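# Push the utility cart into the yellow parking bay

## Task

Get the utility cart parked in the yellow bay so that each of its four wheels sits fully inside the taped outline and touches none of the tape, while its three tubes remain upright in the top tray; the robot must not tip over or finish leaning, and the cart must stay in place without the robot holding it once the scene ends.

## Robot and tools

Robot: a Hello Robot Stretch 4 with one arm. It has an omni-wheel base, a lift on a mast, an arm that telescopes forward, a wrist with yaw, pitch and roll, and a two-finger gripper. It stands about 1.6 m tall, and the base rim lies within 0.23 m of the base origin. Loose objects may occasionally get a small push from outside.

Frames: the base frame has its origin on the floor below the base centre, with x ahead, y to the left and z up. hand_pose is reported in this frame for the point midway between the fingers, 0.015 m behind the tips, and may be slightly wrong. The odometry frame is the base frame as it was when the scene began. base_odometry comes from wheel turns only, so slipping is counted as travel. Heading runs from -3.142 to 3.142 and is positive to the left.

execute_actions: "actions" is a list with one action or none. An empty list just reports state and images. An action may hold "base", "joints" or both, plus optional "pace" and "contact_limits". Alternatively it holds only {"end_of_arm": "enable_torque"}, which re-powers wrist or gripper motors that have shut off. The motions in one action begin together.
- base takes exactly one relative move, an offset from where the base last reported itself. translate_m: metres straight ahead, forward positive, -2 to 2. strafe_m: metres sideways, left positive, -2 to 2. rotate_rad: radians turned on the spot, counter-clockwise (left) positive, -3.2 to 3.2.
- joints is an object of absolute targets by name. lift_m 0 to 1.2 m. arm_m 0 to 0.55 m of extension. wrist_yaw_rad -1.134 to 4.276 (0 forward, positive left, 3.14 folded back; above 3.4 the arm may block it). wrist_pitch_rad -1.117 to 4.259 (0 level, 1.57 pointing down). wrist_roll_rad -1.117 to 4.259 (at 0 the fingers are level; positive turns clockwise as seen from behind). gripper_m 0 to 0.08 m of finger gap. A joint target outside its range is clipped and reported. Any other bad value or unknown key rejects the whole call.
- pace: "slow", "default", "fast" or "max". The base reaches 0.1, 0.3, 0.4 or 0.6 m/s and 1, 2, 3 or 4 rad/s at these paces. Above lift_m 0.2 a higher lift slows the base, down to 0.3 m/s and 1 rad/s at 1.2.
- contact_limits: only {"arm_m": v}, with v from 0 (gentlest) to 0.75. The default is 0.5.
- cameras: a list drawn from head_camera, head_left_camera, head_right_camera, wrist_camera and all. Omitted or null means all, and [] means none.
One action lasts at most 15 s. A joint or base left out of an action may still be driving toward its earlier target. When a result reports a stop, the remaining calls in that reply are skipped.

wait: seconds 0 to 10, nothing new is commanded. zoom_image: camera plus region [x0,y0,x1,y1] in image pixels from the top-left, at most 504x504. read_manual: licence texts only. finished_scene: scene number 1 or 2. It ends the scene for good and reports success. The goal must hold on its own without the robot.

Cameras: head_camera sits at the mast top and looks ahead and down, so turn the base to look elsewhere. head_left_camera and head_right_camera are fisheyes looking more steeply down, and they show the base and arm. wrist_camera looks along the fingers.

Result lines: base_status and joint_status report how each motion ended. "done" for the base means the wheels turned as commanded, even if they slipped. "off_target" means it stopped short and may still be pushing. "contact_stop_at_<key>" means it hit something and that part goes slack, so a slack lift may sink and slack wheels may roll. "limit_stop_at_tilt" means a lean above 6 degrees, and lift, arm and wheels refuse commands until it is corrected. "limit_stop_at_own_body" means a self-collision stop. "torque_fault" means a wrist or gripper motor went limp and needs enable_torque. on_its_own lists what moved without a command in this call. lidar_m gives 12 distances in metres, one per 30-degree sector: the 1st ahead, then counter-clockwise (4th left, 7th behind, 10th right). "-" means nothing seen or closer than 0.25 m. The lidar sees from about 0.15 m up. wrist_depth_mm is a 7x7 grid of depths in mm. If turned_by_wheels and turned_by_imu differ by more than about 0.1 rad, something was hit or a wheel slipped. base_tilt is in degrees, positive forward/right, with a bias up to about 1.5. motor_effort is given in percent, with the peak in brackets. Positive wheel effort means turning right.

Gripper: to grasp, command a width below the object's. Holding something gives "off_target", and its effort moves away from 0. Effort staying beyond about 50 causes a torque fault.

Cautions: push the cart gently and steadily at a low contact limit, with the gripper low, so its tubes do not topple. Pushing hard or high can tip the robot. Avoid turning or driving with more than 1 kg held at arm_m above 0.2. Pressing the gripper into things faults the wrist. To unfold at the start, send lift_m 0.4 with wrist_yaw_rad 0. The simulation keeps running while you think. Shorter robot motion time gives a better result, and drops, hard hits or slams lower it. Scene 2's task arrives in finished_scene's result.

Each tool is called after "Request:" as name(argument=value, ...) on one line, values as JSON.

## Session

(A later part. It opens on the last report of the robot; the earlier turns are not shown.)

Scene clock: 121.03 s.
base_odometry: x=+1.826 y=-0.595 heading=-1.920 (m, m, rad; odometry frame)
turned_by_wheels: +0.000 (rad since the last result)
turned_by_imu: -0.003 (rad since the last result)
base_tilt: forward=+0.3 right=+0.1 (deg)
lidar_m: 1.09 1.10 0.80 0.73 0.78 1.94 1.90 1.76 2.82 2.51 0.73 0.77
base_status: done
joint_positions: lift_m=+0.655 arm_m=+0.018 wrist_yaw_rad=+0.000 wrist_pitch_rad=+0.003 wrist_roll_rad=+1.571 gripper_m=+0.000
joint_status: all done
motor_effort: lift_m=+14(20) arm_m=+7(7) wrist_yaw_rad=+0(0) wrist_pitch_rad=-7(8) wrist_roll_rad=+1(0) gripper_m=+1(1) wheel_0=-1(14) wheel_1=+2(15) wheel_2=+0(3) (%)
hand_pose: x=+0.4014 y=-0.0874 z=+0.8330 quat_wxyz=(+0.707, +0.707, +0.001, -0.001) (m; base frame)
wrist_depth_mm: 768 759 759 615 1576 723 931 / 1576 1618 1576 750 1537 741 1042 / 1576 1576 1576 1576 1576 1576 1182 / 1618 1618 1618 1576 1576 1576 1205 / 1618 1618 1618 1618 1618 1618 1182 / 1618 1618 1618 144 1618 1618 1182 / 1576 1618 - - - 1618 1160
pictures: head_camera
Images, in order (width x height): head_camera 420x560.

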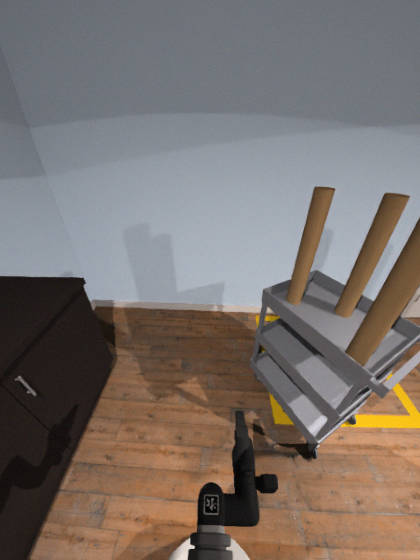

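Request:
execute_actions(actions=[{"base": {"translate_m": 0.465}, "pace": "fast"}], cameras=["head_camera"])

Request:
execute_actions(actions=[{"base": {"rotate_rad": -0.838}}], cameras=["head_camera", "head_right_camera", "wrist_camera"])

Scene clock: 123.67 s.
base_odometry: x=+1.667 y=-1.032 heading=-1.920 (m, m, rad; odometry frame)
turned_by_wheels: +0.000 (rad since the last result)
turned_by_imu: -0.002 (rad since the last result)
base_tilt: forward=+0.3 right=+0.2 (deg)
lidar_m: 1.31 1.42 0.75 0.72 0.77 1.10 2.37 2.24 2.64 0.53 0.48 0.52
base_status: done
joint_positions: lift_m=+0.655 arm_m=+0.018 wrist_yaw_rad=+0.000 wrist_pitch_rad=+0.003 wrist_roll_rad=+1.571 gripper_m=+0.000
joint_status: not commanded
motor_effort: lift_m=+14(14) arm_m=+7(7) wrist_yaw_rad=+0(0) wrist_pitch_rad=-7(7) wrist_roll_rad=+1(1) gripper_m=+1(1) wheel_0=+3(8) wheel_1=+3(9) wheel_2=-1(16) (%)
hand_pose: x=+0.4014 y=-0.0874 z=+0.8330 quat_wxyz=(+0.707, +0.707, +0.001, -0.001) (m; base frame)
wrist_depth_mm: 1078 1098 1098 332 330 329 329 / 1118 1098 1118 1118 1098 1098 1098 / 1118 1118 1098 1098 1118 1098 1098 / 1118 1118 1118 1118 1138 1118 1098 / 1138 1118 1138 1138 1138 1138 1118 / 1138 1138 1138 144 1138 1138 1118 / 1160 1160 - - - 1160 1138
pictures: head_camera
Images, in order (width x height): head_camera 420x560.

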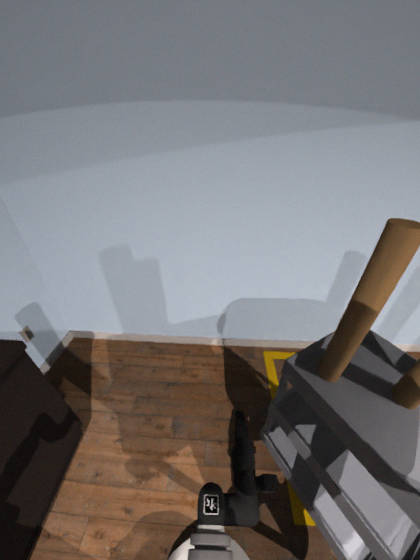

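Scene clock: 125.23 s.
base_odometry: x=+1.667 y=-1.032 heading=-2.757 (m, m, rad; odometry frame)
turned_by_wheels: -0.837 (rad since the last result)
turned_by_imu: -0.827 (rad since the last result)
base_tilt: forward=+0.3 right=+0.3 (deg)
lidar_m: 0.50 0.61 1.34 0.91 0.72 0.72 0.85 2.38 2.25 2.45 2.56 0.52
base_status: done
joint_positions: lift_m=+0.655 arm_m=+0.018 wrist_yaw_rad=+0.000 wrist_pitch_rad=+0.003 wrist_roll_rad=+1.571 gripper_m=+0.000
joint_status: not commanded
motor_effort: lift_m=+14(15) arm_m=+7(7) wrist_yaw_rad=+0(1) wrist_pitch_rad=-8(8) wrist_roll_rad=+1(1) gripper_m=-1(1) wheel_0=+4(7) wheel_1=+5(10) wheel_2=+3(7) (%)
hand_pose: x=+0.4014 y=-0.0874 z=+0.8330 quat_wxyz=(+0.707, +0.707, +0.001, -0.001) (m; base frame)
wrist_depth_mm: 279 279 278 238 241 640 521 / 303 306 309 246 - 676 525 / - - - 255 - 699 517 / 564 564 559 265 1756 723 517 / 1576 1618 1618 276 1537 741 512 / 1430 1397 1430 144 1336 732 521 / 469 477 - - - 661 512
pictures: head_camera, head_right_camera, wrist_camera
camera_calibration (this result's frames):
wrist_camera: T_world_to_cam=[[-0.0139043, 0.00148605, -0.999902, 0.837708], [-0.0298637, 0.999552, 0.00190081, 0.152353], [0.999457, 0.0298872, -0.0138537, -0.236487], [0, 0, 0, 1]] pos_world=[0.252556, -0.146462, 0.83406]
Images, in order (width x height): head_camera 420x560, head_right_camera 420x672, wrist_camera 616x392.

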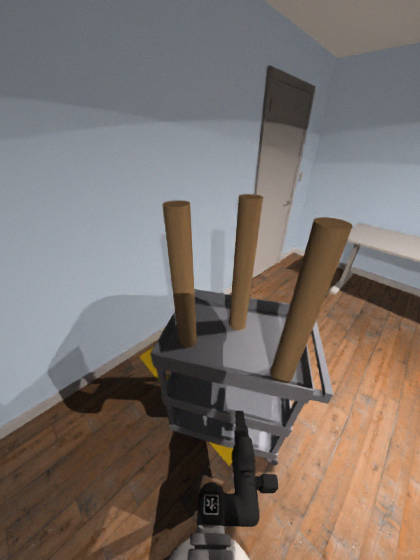

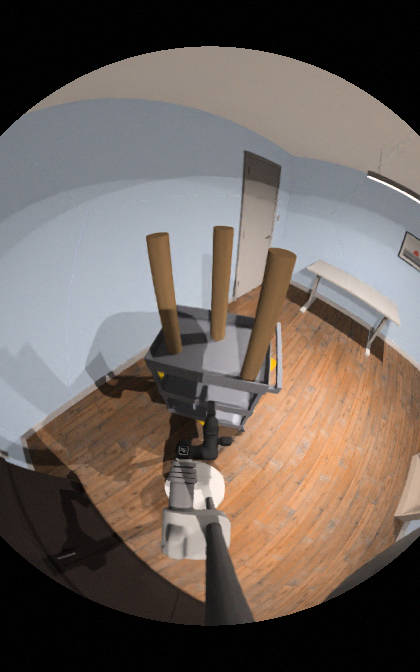

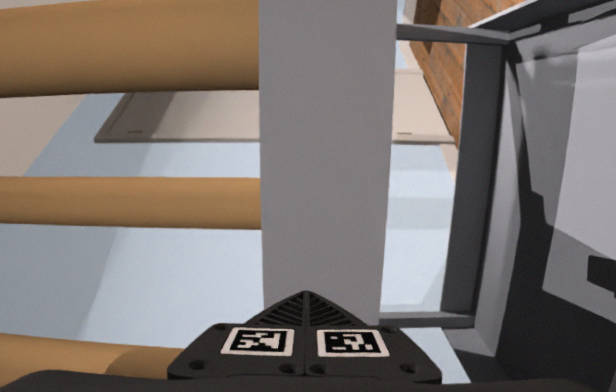

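Request:
execute_actions(actions=[])

Scene clock: 125.83 s.
base_odometry: x=+1.667 y=-1.032 heading=-2.757 (m, m, rad; odometry frame)
turned_by_wheels: +0.000 (rad since the last result)
turned_by_imu: +0.000 (rad since the last result)
base_tilt: forward=+0.2 right=+0.1 (deg)
lidar_m: 0.51 0.58 1.31 0.89 0.73 0.73 0.88 2.39 2.21 2.44 2.54 0.51
base_status: done
joint_positions: lift_m=+0.655 arm_m=+0.018 wrist_yaw_rad=+0.000 wrist_pitch_rad=+0.003 wrist_roll_rad=+1.571 gripper_m=+0.000
joint_status: not commanded
motor_effort: lift_m=+14(15) arm_m=+7(7) wrist_yaw_rad=+0(1) wrist_pitch_rad=-8(8) wrist_roll_rad=+0(1) gripper_m=+0(1) wheel_0=+5(7) wheel_1=+5(10) wheel_2=+3(7) (%)
hand_pose: x=+0.4014 y=-0.0874 z=+0.8330 quat_wxyz=(+0.707, +0.707, +0.001, -0.001) (m; base frame)
wrist_depth_mm: 278 279 277 238 241 634 517 / 303 306 309 247 - 676 525 / - - - 255 - 699 512 / 569 564 559 265 1756 723 517 / 1576 1576 1618 276 1537 741 512 / 1397 1397 1430 144 1366 723 517 / 473 477 - - - 668 512
pictures: head_camera, head_left_camera, head_right_camera, wrist_camera
camera_calibration (this result's frames):
wrist_camera: T_world_to_cam=[[-0.0139042, 0.00148618, -0.999902, 0.837708], [-0.0298634, 0.999552, 0.00190092, 0.152353], [0.999457, 0.0298869, -0.0138536, -0.236487], [0, 0, 0, 1]] pos_world=[0.252556, -0.146462, 0.83406]
Images, in order (width x height): head_camera 420x560, head_left_camera 420x672, head_right_camera 420x672, wrist_camera 616x392.

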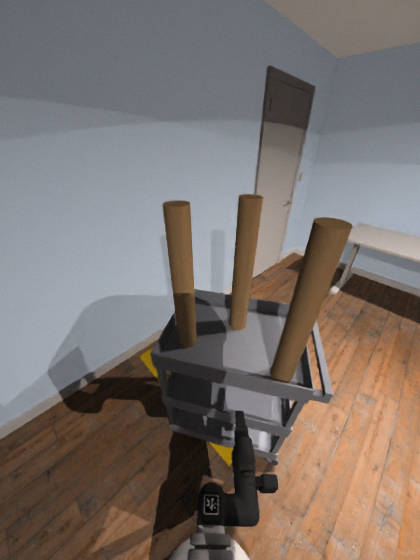

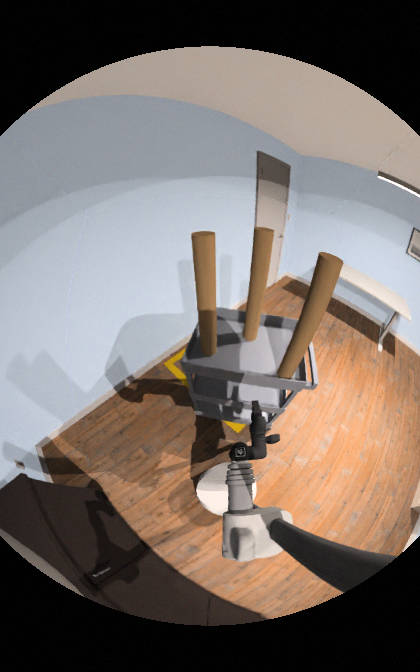

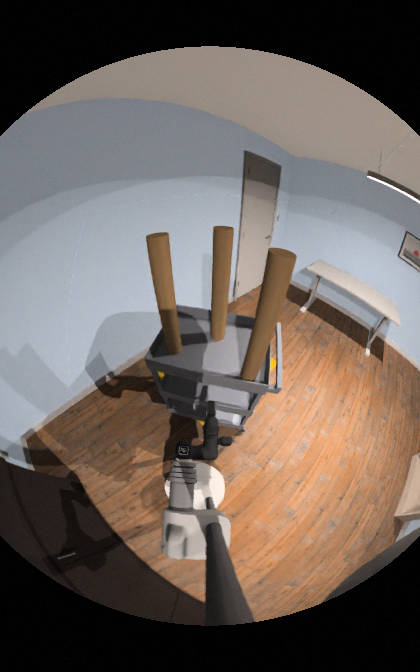

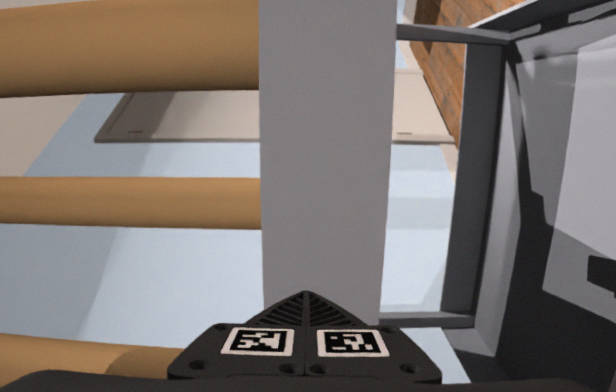

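Request:
zoom_image(camera="head_camera", region=[120, 270, 360, 500])

Request:
zoom_image(camera="head_left_camera", region=[130, 290, 350, 480])

Request:
zoom_image(camera="head_right_camera", region=[110, 290, 330, 480])

Region (120, 270, 360, 500) of head_camera's 420x560 image, scaled by 2.100, with more detail than that image has; it fills the top 483 rows of this view, and the rest is white.

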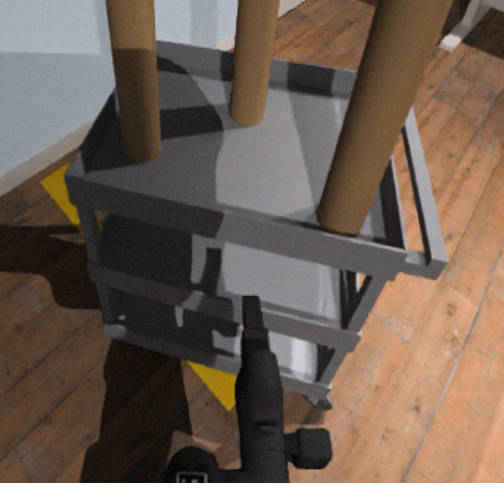

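Region (130, 290, 350, 480) of head_left_camera's 420x672 image, scaled by 2.291, with more detail than that image has; it fills the top 435 rows of this view, and the rest is white.

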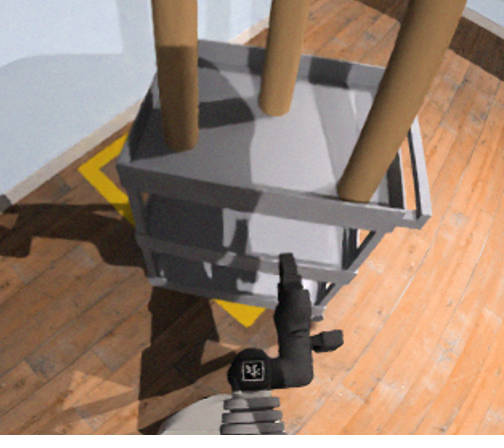

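Region (110, 290, 330, 480) of head_right_camera's 420x672 image, scaled by 2.291, with more detail than that image has; it fills the top 435 rows of this view, and the rest is white.

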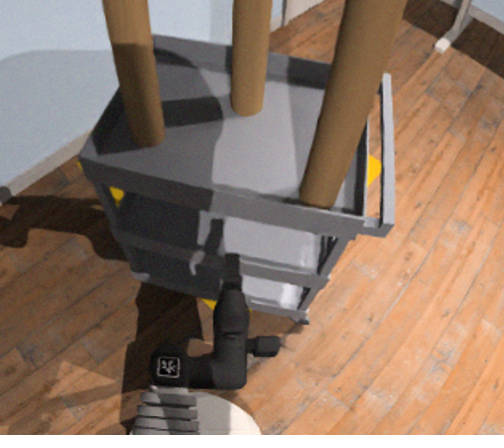

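Request:
execute_actions(actions=[{"base": {"translate_m": 0.24}, "pace": "slow"}])

Scene clock: 133.27 s.
base_odometry: x=+1.445 y=-1.122 heading=-2.756 (m, m, rad; odometry frame)
turned_by_wheels: +0.001 (rad since the last result)
turned_by_imu: -0.002 (rad since the last result)
base_tilt: forward=+0.3 right=+0.2 (deg)
lidar_m: 0.38 0.38 1.17 1.36 0.91 0.91 1.07 2.57 2.34 2.57 2.37 0.41
base_status: done
joint_positions: lift_m=+0.655 arm_m=+0.018 wrist_yaw_rad=+0.001 wrist_pitch_rad=+0.002 wrist_roll_rad=+1.571 gripper_m=+0.000
joint_status: not commanded
motor_effort: lift_m=+14(14) arm_m=+7(7) wrist_yaw_rad=-2(28) wrist_pitch_rad=-6(7) wrist_roll_rad=+1(2) gripper_m=+1(0) wheel_0=+7(6) wheel_1=+6(8) wheel_2=-7(15) (%)
hand_pose: x=+0.4014 y=-0.0873 z=+0.8331 quat_wxyz=(+0.707, +0.707, +0.001, +0.000) (m; base frame)
wrist_depth_mm: 212 213 211 167 166 1708 462 / 232 236 228 167 167 615 504 / 1921 1921 1808 167 167 621 517 / 1618 1618 1537 167 167 621 517 / 452 455 442 167 167 615 517 / 1182 1182 442 144 167 621 521 / 1098 1098 - - - 621 512
pictures: head_camera, head_left_camera, head_right_camera, wrist_camera
camera_calibration (this result's frames):
wrist_camera: T_world_to_cam=[[-0.0131448, 0.00147651, -0.999913, 0.83757], [-0.0306475, 0.999528, 0.00187883, 0.152519], [0.999444, 0.0306695, -0.0130934, -0.237118], [0, 0, 0, 1]] pos_world=[0.25267, -0.146412, 0.834106]
Images, in order (width x height): head_camera 420x560, head_left_camera 420x672, head_right_camera 420x672, wrist_camera 616x392.

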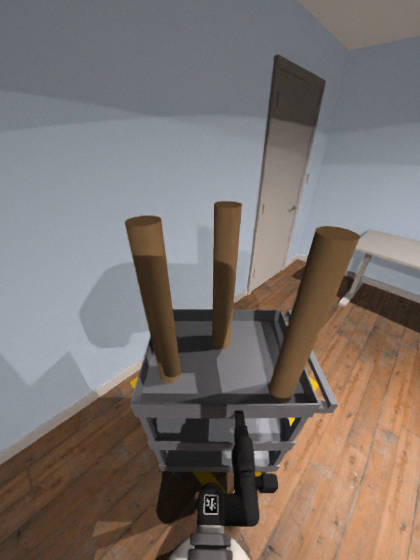

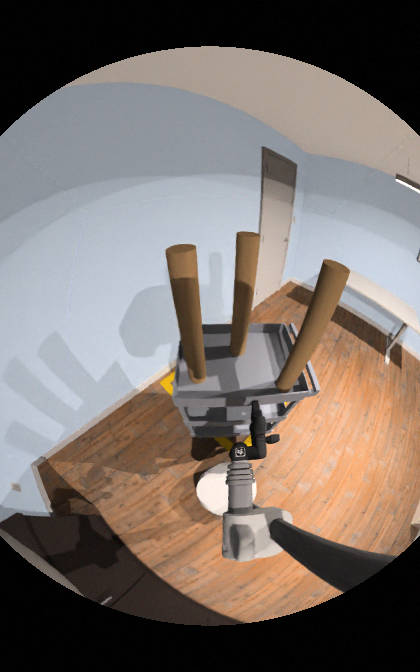

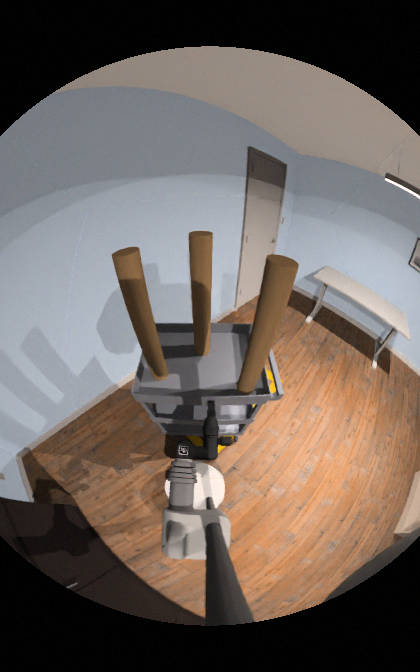

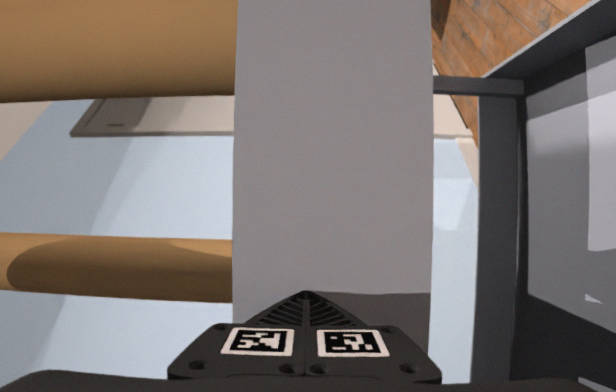

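Request:
zoom_image(camera="head_camera", region=[110, 280, 350, 510])

Request:
zoom_image(camera="head_left_camera", region=[130, 300, 350, 490])

Request:
zoom_image(camera="head_right_camera", region=[110, 300, 330, 490])

Region (110, 280, 350, 510) of head_camera's 420x560 image, scaled by 2.100, with more detail than that image has; it fills the top 483 rows of this view, and the rest is white.

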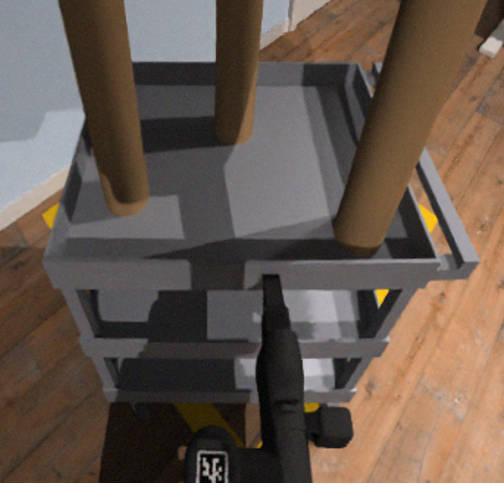

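Region (130, 300, 350, 490) of head_left_camera's 420x672 image, scaled by 2.291, with more detail than that image has; it fills the top 435 rows of this view, and the rest is white.

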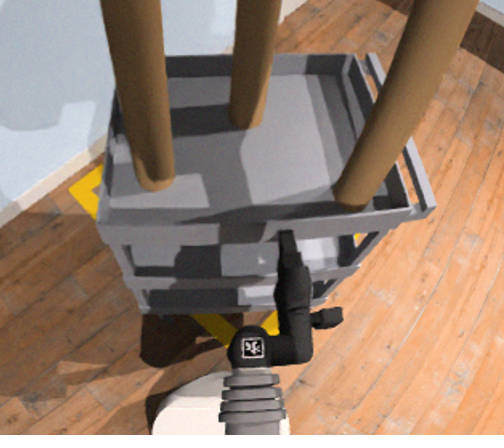

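Region (110, 300, 330, 490) of head_right_camera's 420x672 image, scaled by 2.291, with more detail than that image has; it fills the top 435 rows of this view, and the rest is white.

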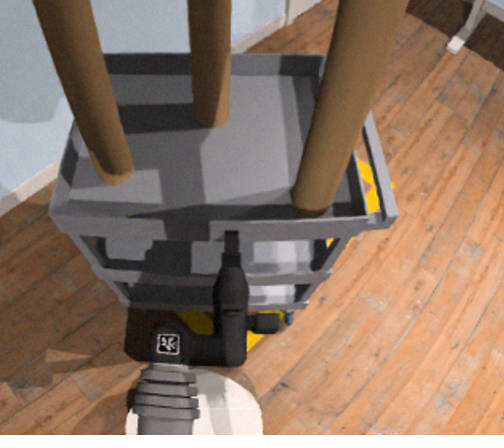

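Request:
execute_actions(actions=[{"base": {"strafe_m": 0.115}}], cameras=["head_camera", "wrist_camera"])

Scene clock: 136.73 s.
base_odometry: x=+1.488 y=-1.229 heading=-2.757 (m, m, rad; odometry frame)
turned_by_wheels: -0.001 (rad since the last result)
turned_by_imu: -0.003 (rad since the last result)
base_tilt: forward=+0.4 right=+0.2 (deg)
lidar_m: 0.38 0.42 1.08 1.28 0.82 0.83 0.94 1.66 2.43 2.70 0.60 0.43
base_status: done
joint_positions: lift_m=+0.655 arm_m=+0.018 wrist_yaw_rad=-0.006 wrist_pitch_rad=+0.002 wrist_roll_rad=+1.571 gripper_m=+0.000
joint_status: not commanded
on_its_own: wrist_yaw_rad is at rest, and its effort (+17) is outside its rest range (-13 to +13)
motor_effort: lift_m=+15(14) arm_m=+7(7) wrist_yaw_rad=+17(19) wrist_pitch_rad=-7(7) wrist_roll_rad=+0(0) gripper_m=+1(1) wheel_0=-6(15) wheel_1=+2(11) wheel_2=-2(6) (%)
hand_pose: x=+0.4008 y=-0.0887 z=+0.8330 quat_wxyz=(+0.707, +0.707, -0.001, -0.003) (m; base frame)
wrist_depth_mm: - - - 167 167 615 521 / - - - 167 167 621 525 / 1808 1756 1708 167 167 621 517 / 452 449 445 167 167 621 517 / 1281 1281 1229 167 167 621 512 / 1118 1138 1098 144 167 621 517 / 1008 1042 - - - 621 512
pictures: head_camera, wrist_camera
camera_calibration (this result's frames):
wrist_camera: T_world_to_cam=[[-0.0134815, 0.00156562, -0.999908, 0.83763], [-0.0239719, 0.999711, 0.00188852, 0.151251], [0.999622, 0.0239952, -0.0134401, -0.236862], [0, 0, 0, 1]] pos_world=[0.251691, -0.146836, 0.834084]
Images, in order (width x height): head_camera 420x560, wrist_camera 616x392.

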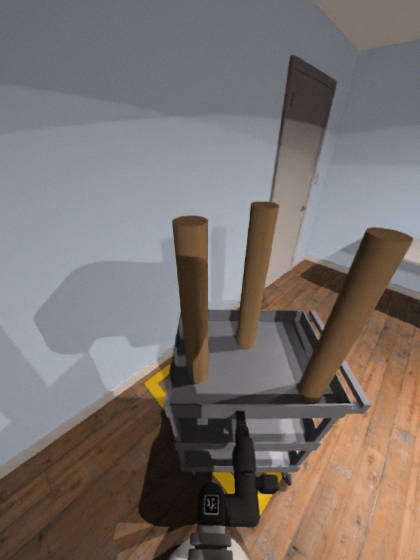

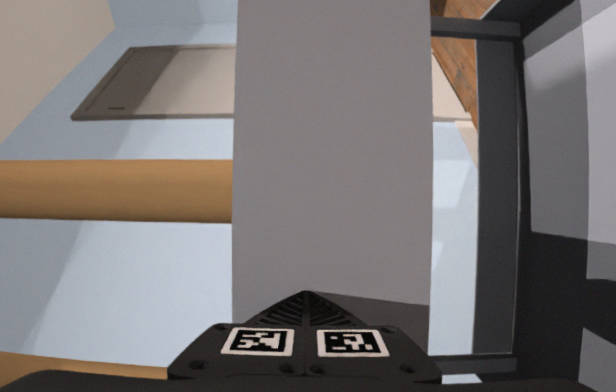

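Request:
zoom_image(camera="head_camera", region=[140, 280, 380, 510])

Region (140, 280, 380, 510) of head_camera's 420x560 image, scaled by 2.100, with more detail than that image has; it fills the top 483 rows of this view, and the rest is white.

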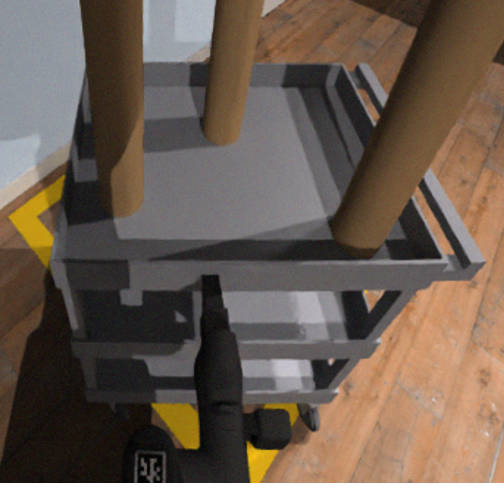

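Request:
execute_actions(actions=[{"base": {"translate_m": 0.09}, "pace": "slow"}], cameras=["head_camera", "wrist_camera"])

Request:
zoom_image(camera="head_camera", region=[140, 280, 380, 510])

Scene clock: 139.57 s.
base_odometry: x=+1.405 y=-1.262 heading=-2.756 (m, m, rad; odometry frame)
turned_by_wheels: +0.000 (rad since the last result)
turned_by_imu: -0.001 (rad since the last result)
base_tilt: forward=+0.3 right=+0.1 (deg)
lidar_m: 0.35 0.37 1.02 1.22 0.90 0.92 1.03 1.73 2.48 2.78 2.38 0.40
base_status: done
joint_positions: lift_m=+0.655 arm_m=+0.018 wrist_yaw_rad=+0.000 wrist_pitch_rad=+0.002 wrist_roll_rad=+1.571 gripper_m=+0.000
joint_status: not commanded
motor_effort: lift_m=+15(14) arm_m=+7(7) wrist_yaw_rad=+1(19) wrist_pitch_rad=-6(6) wrist_roll_rad=+0(1) gripper_m=+2(0) wheel_0=+6(9) wheel_1=+6(8) wheel_2=-7(13) (%)
hand_pose: x=+0.4013 y=-0.0875 z=+0.8331 quat_wxyz=(+0.707, +0.707, +0.001, -0.001) (m; base frame)
wrist_depth_mm: - - - 195 196 1708 496 / - 1983 1863 190 190 647 525 / 1661 1661 1576 184 184 661 517 / 1366 1366 1366 179 179 647 517 / 455 452 452 174 174 627 517 / 1060 1078 1060 144 170 615 521 / 960 976 - - - 597 512
pictures: head_camera, wrist_camera
camera_calibration (this result's frames):
wrist_camera: T_world_to_cam=[[-0.0132932, 0.00149905, -0.999911, 0.837598], [-0.0296079, 0.99956, 0.00189215, 0.152312], [0.999473, 0.0296304, -0.013243, -0.236999], [0, 0, 0, 1]] pos_world=[0.252518, -0.146478, 0.834096]
Images, in order (width x height): head_camera 420x560, wrist_camera 616x392.

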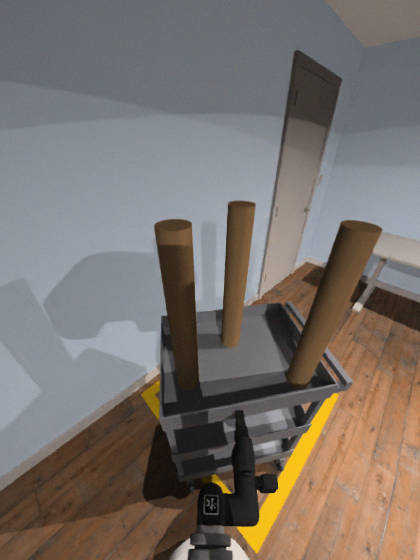

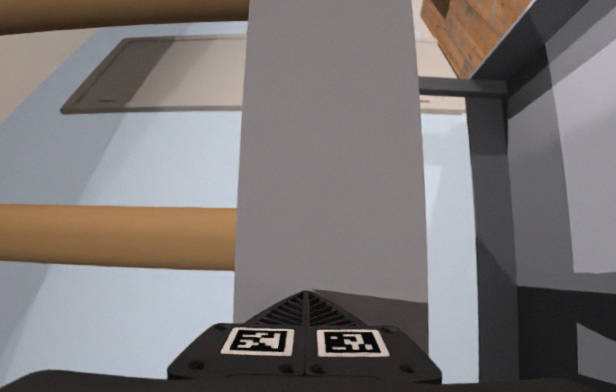

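Region (140, 280, 380, 510) of head_camera's 420x560 image, scaled by 2.100, with more detail than that image has; it fills the top 483 rows of this view, and the rest is white.

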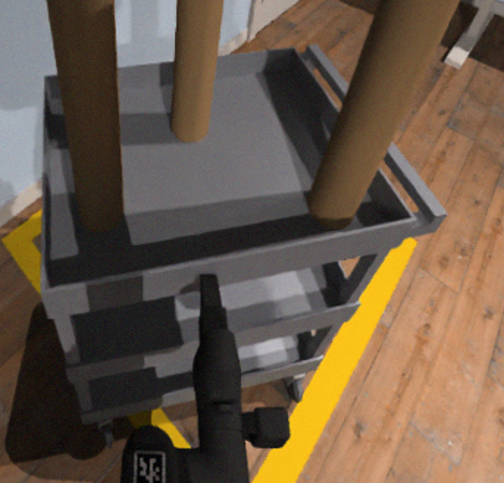

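Request:
zoom_image(camera="head_camera", region=[150, 430, 310, 530])

Region (150, 430, 310, 530) of head_camera's 420x560 image, scaled by 3.150, with more detail than that image has; it fills the top 315 rows of this view, and the rest is white.

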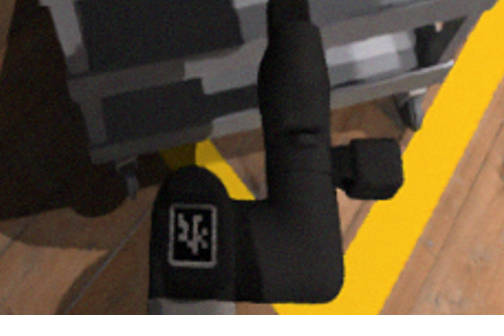

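Request:
execute_actions(actions=[{"base": {"translate_m": 0.15}, "pace": "slow"}], cameras=["head_camera", "head_left_camera", "wrist_camera"])

Request:
zoom_image(camera="head_camera", region=[120, 280, 380, 530])

Scene clock: 152.57 s.
base_odometry: x=+1.267 y=-1.319 heading=-2.756 (m, m, rad; odometry frame)
turned_by_wheels: +0.000 (rad since the last result)
turned_by_imu: -0.003 (rad since the last result)
base_tilt: forward=+0.3 right=+0.2 (deg)
lidar_m: 0.30 0.29 0.92 1.08 1.04 1.00 1.15 2.82 2.55 3.26 2.29 0.45
base_status: done
joint_positions: lift_m=+0.655 arm_m=+0.018 wrist_yaw_rad=-0.002 wrist_pitch_rad=+0.002 wrist_roll_rad=+1.571 gripper_m=+0.000
joint_status: not commanded
motor_effort: lift_m=+14(15) arm_m=+7(7) wrist_yaw_rad=+6(6) wrist_pitch_rad=-6(6) wrist_roll_rad=+1(1) gripper_m=-1(1) wheel_0=+4(11) wheel_1=+6(8) wheel_2=-5(12) (%)
hand_pose: x=+0.4012 y=-0.0879 z=+0.8331 quat_wxyz=(+0.707, +0.707, +0.000, -0.002) (m; base frame)
wrist_depth_mm: 329 329 329 262 - 1708 449 / 343 345 347 239 249 1661 496 / 1499 1464 1499 218 226 668 517 / 1255 1255 1255 201 205 707 517 / 1078 1078 1060 187 190 661 517 / 445 445 439 144 175 634 521 / 866 854 - - - 591 512
pictures: head_camera, head_left_camera, wrist_camera
camera_calibration (this result's frames):
wrist_camera: T_world_to_cam=[[-0.0132885, 0.00152456, -0.999911, 0.837597], [-0.0278419, 0.999611, 0.00189411, 0.151977], [0.999524, 0.0278646, -0.0132409, -0.23701], [0, 0, 0, 1]] pos_world=[0.252259, -0.146591, 0.834096]
Images, in order (width x height): head_camera 420x560, head_left_camera 420x672, wrist_camera 616x392.

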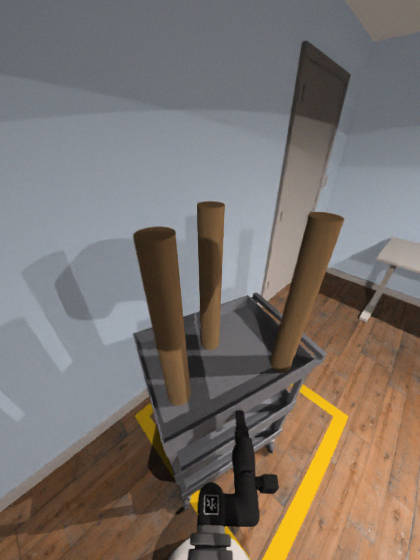

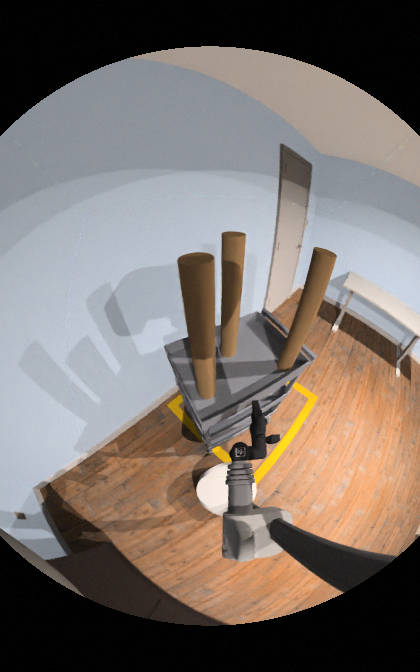

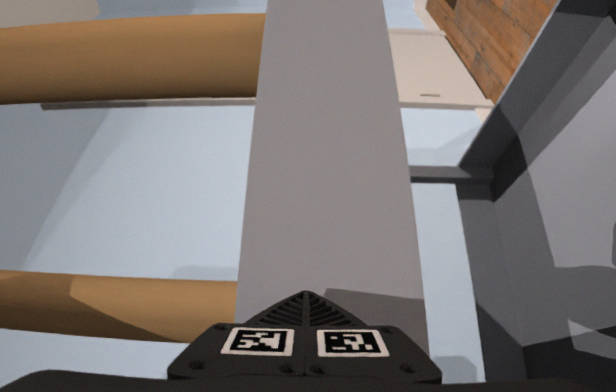

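Region (120, 280, 380, 530) of head_camera's 420x560 image, scaled by 1.938, with more detail than that image has; it fills the top 485 rows of this view, and the rest is white.

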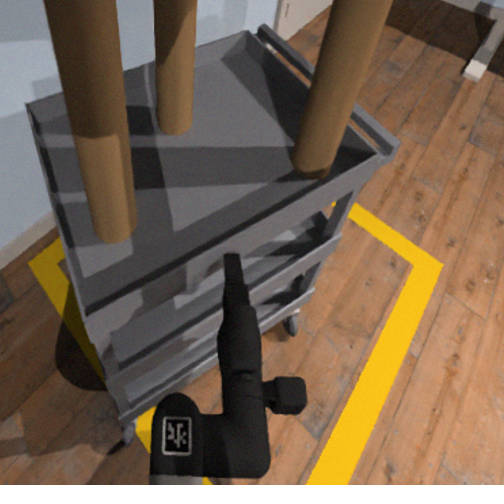

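Request:
execute_actions(actions=[{"base": {"strafe_m": 0.31}, "joints": {"wrist_yaw_rad": -1.134, "arm_m": 0.0}, "pace": "fast"}], cameras=["head_camera"])

Request:
execute_actions(actions=[{"base": {"rotate_rad": 0.51}, "pace": "fast"}], cameras=["head_camera", "head_right_camera", "wrist_camera"])

Scene clock: 158.00 s.
base_odometry: x=+1.383 y=-1.606 heading=-2.756 (m, m, rad; odometry frame)
turned_by_wheels: +0.000 (rad since the last result)
turned_by_imu: -0.003 (rad since the last result)
base_tilt: forward=+0.3 right=+0.2 (deg)
lidar_m: 0.44 0.67 0.70 0.82 1.41 0.80 0.93 1.58 2.81 3.51 0.63 0.33
base_status: done
joint_positions: lift_m=+0.655 arm_m=+0.001 wrist_yaw_rad=-1.134 wrist_pitch_rad=+0.003 wrist_roll_rad=+1.571 gripper_m=+0.000
joint_status: all done
motor_effort: lift_m=+15(15) arm_m=-8(11) wrist_yaw_rad=-1(9) wrist_pitch_rad=-7(7) wrist_roll_rad=+1(1) gripper_m=+1(1) wheel_0=+0(16) wheel_1=-3(14) wheel_2=+0(5) (%)
hand_pose: x=+0.1832 y=-0.2297 z=+0.8330 quat_wxyz=(+0.596, +0.597, -0.379, -0.380) (m; base frame)
wrist_depth_mm: - - - - - 1756 1182 / - - - - - 1756 1205 / - - - - - 1756 1229 / - - - - - 1756 1205 / - - - - - 1708 1205 / - - - 144 - 768 1118 / 634 634 - - - 723 439
pictures: head_camera
Images, in order (width x height): head_camera 420x560.

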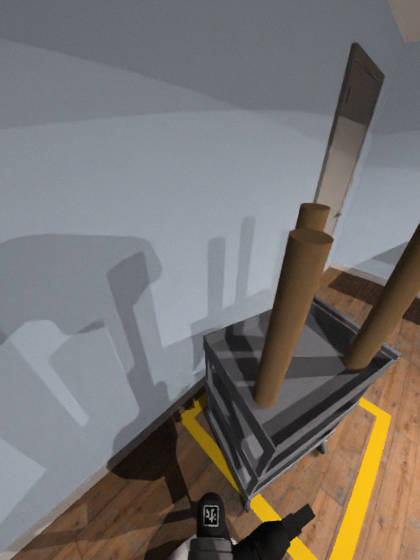

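Scene clock: 159.17 s.
base_odometry: x=+1.383 y=-1.606 heading=-2.247 (m, m, rad; odometry frame)
turned_by_wheels: +0.509 (rad since the last result)
turned_by_imu: +0.502 (rad since the last result)
base_tilt: forward=+0.2 right=+0.2 (deg)
lidar_m: 0.68 0.69 0.82 1.38 0.79 0.91 1.49 2.88 3.11 0.74 0.33 0.43
base_status: done
joint_positions: lift_m=+0.655 arm_m=+0.001 wrist_yaw_rad=-1.134 wrist_pitch_rad=+0.003 wrist_roll_rad=+1.571 gripper_m=+0.000
joint_status: not commanded
motor_effort: lift_m=+15(15) arm_m=-8(8) wrist_yaw_rad=-1(1) wrist_pitch_rad=-7(7) wrist_roll_rad=+0(0) gripper_m=+0(1) wheel_0=-4(9) wheel_1=-2(9) wheel_2=-4(11) (%)
hand_pose: x=+0.1832 y=-0.2297 z=+0.8330 quat_wxyz=(+0.596, +0.597, -0.379, -0.380) (m; base frame)
wrist_depth_mm: - - - - - 1756 1182 / - - - 741 - 788 1160 / 699 691 691 357 - 750 504 / - - - 251 286 699 508 / 1983 - - 216 220 226 226 / 332 332 330 144 240 732 521 / 1138 1098 - - - 668 517
pictures: head_camera, head_right_camera, wrist_camera
camera_calibration (this result's frames):
wrist_camera: T_world_to_cam=[[-0.00445649, 0.0130827, -0.999904, 0.835829], [0.892931, 0.450189, 0.00191051, -0.00720283], [0.450171, -0.892838, -0.0136882, -0.125627], [0, 0, 0, 1]] pos_world=[0.06671, -0.119856, 0.834043]
Images, in order (width x height): head_camera 420x560, head_right_camera 420x672, wrist_camera 616x392.

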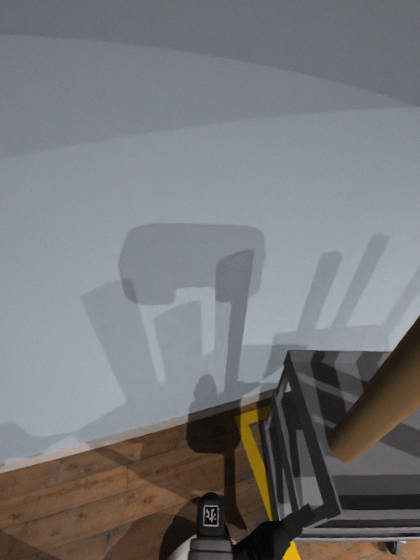

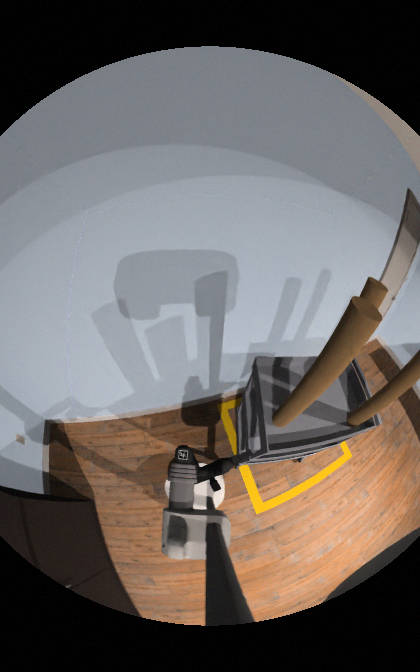

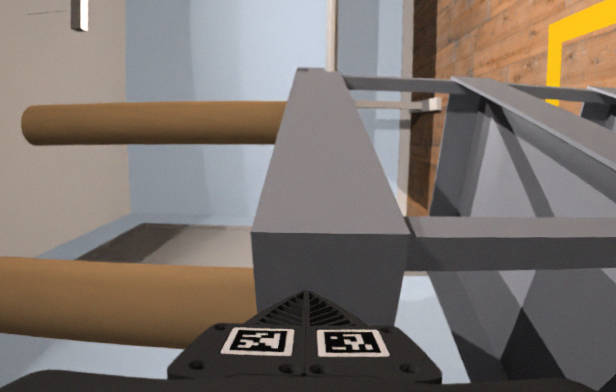

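Request:
zoom_image(camera="head_camera", region=[220, 330, 420, 560])

Request:
zoom_image(camera="head_right_camera", region=[200, 340, 400, 530])

Region (220, 330, 420, 560) of head_camera's 420x560 image, scaled by 2.191, with more detail than that image has; it fills the left 438 columns of this view, and the rest is white.

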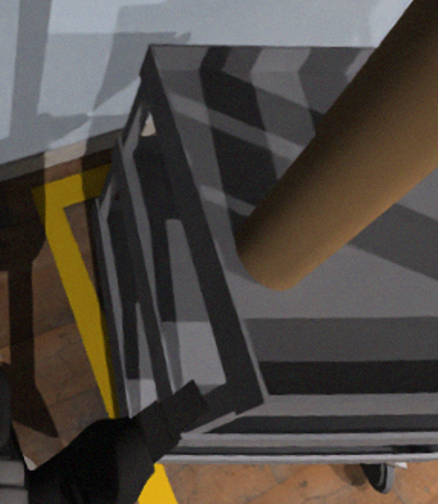

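Region (200, 340, 400, 530) of head_right_camera's 420x672 image, scaled by 2.520, with more detail than that image has; it fills the top 479 rows of this view, and the rest is white.

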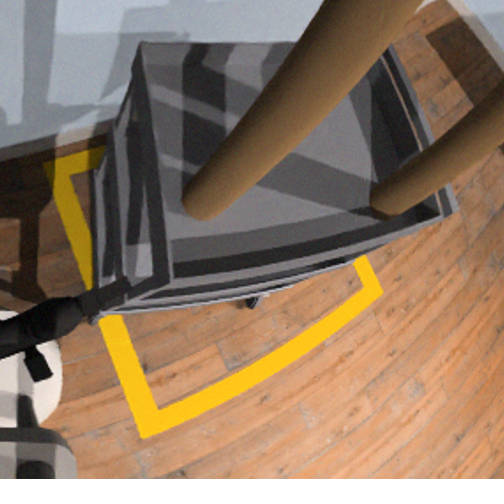

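Request:
execute_actions(actions=[{"base": {"strafe_m": -0.035}, "joints": {"arm_m": 0.238}}], cameras=["head_camera", "wrist_camera"])

Scene clock: 161.93 s.
base_odometry: x=+1.356 y=-1.584 heading=-2.247 (m, m, rad; odometry frame)
turned_by_wheels: +0.000 (rad since the last result)
turned_by_imu: -0.001 (rad since the last result)
base_tilt: forward=+0.3 right=+0.2 (deg)
lidar_m: 0.71 0.71 0.81 1.39 0.81 0.96 1.60 2.81 3.09 0.69 0.27 0.35
base_status: done
joint_positions: lift_m=+0.655 arm_m=+0.236 wrist_yaw_rad=-1.134 wrist_pitch_rad=+0.003 wrist_roll_rad=+1.571 gripper_m=+0.000
joint_status: all done
motor_effort: lift_m=+15(15) arm_m=+9(9) wrist_yaw_rad=-1(1) wrist_pitch_rad=-7(7) wrist_roll_rad=-1(0) gripper_m=+0(0) wheel_0=+2(11) wheel_1=-4(12) wheel_2=+0(2) (%)
hand_pose: x=+0.4182 y=-0.2297 z=+0.8330 quat_wxyz=(+0.596, +0.597, -0.379, -0.380) (m; base frame)
wrist_depth_mm: 193 193 136 132 132 640 525 / 198 198 193 141 141 691 525 / 452 452 214 151 150 699 521 / 473 469 452 163 162 707 517 / 1464 1537 1397 176 176 1336 508 / 991 1025 991 144 191 1060 469 / 778 798 - - - 820 768
pictures: head_camera, wrist_camera
camera_calibration (this result's frames):
wrist_camera: T_world_to_cam=[[-0.00421474, 0.0131959, -0.999904, 0.8368], [0.892878, 0.450292, 0.00217897, -0.21722], [0.450278, -0.892784, -0.0136802, -0.231455], [0, 0, 0, 1]] pos_world=[0.301697, -0.119869, 0.834027]
Images, in order (width x height): head_camera 420x560, wrist_camera 616x392.

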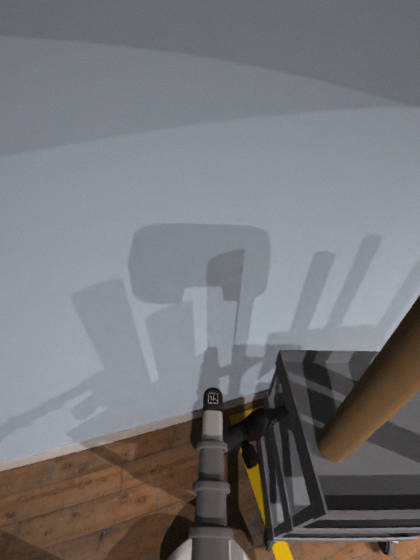

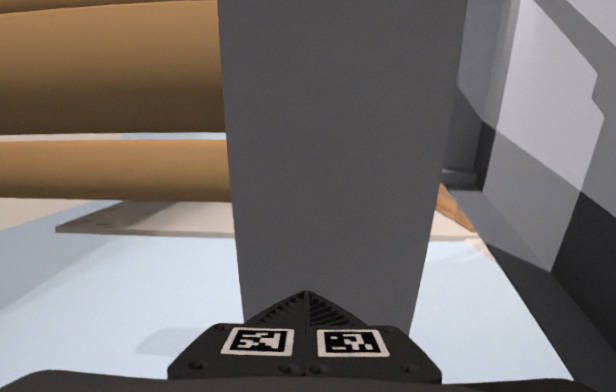

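Request:
zoom_image(camera="head_camera", region=[190, 330, 400, 560])

Region (190, 330, 400, 560) of head_camera's 420x560 image, scaled by 2.191, with more detail than that image has; it fills the left 460 columns of this view, and the rest is white.

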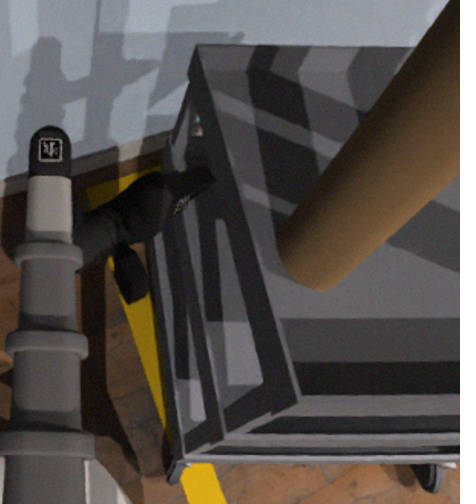

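Request:
execute_actions(actions=[{"base": {"strafe_m": -0.135}, "pace": "slow"}], cameras=["head_camera", "head_right_camera", "wrist_camera"])

Scene clock: 164.93 s.
base_odometry: x=+1.251 y=-1.500 heading=-2.246 (m, m, rad; odometry frame)
turned_by_wheels: +0.001 (rad since the last result)
turned_by_imu: +0.001 (rad since the last result)
base_tilt: forward=+0.3 right=+0.2 (deg)
lidar_m: 0.76 0.74 0.88 1.47 0.95 1.09 1.85 2.74 2.80 2.34 0.31 0.36
base_status: done
joint_positions: lift_m=+0.655 arm_m=+0.237 wrist_yaw_rad=-1.132 wrist_pitch_rad=+0.002 wrist_roll_rad=+1.571 gripper_m=+0.000
joint_status: not commanded
motor_effort: lift_m=+15(15) arm_m=+8(9) wrist_yaw_rad=-7(13) wrist_pitch_rad=-7(7) wrist_roll_rad=-1(1) gripper_m=-1(1) wheel_0=+6(23) wheel_1=-5(8) wheel_2=+5(5) (%)
hand_pose: x=+0.4188 y=-0.2297 z=+0.8330 quat_wxyz=(+0.596, +0.597, -0.378, -0.380) (m; base frame)
wrist_depth_mm: 574 216 135 133 132 634 525 / 198 197 196 138 138 691 525 / 209 209 201 145 145 699 521 / 452 455 445 152 152 750 517 / 1336 1366 449 160 160 691 517 / 1060 1098 1042 144 169 1060 492 / 831 854 - - - 878 445
pictures: head_camera, head_right_camera, wrist_camera
camera_calibration (this result's frames):
wrist_camera: T_world_to_cam=[[-0.0041298, 0.0129503, -0.999908, 0.83677], [0.891969, 0.45209, 0.00217123, -0.217011], [0.452077, -0.891878, -0.0134183, -0.232491], [0, 0, 0, 1]] pos_world=[0.302126, -0.120081, 0.834044]
Images, in order (width x height): head_camera 420x560, head_right_camera 420x672, wrist_camera 616x392.

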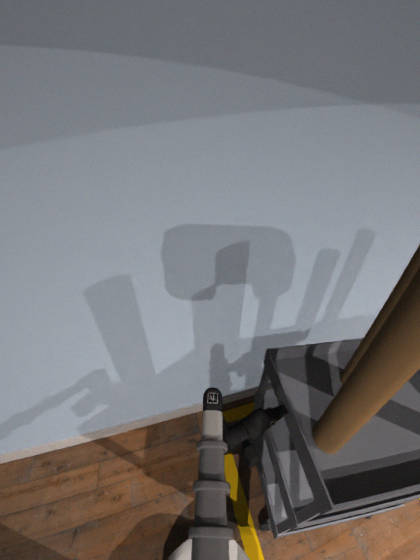

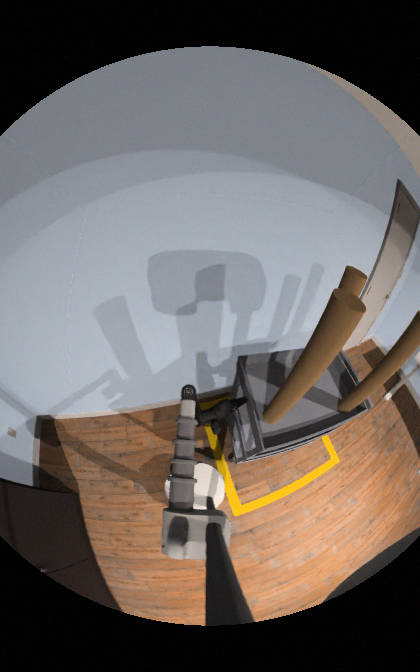

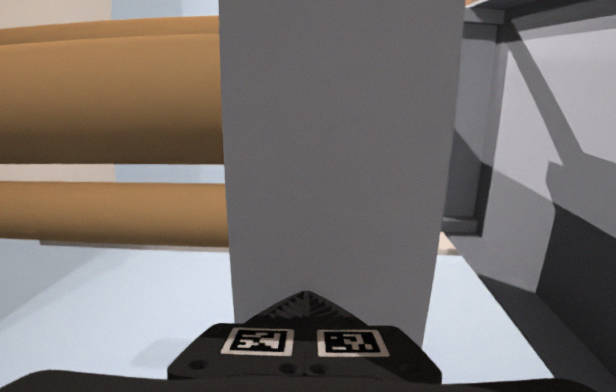

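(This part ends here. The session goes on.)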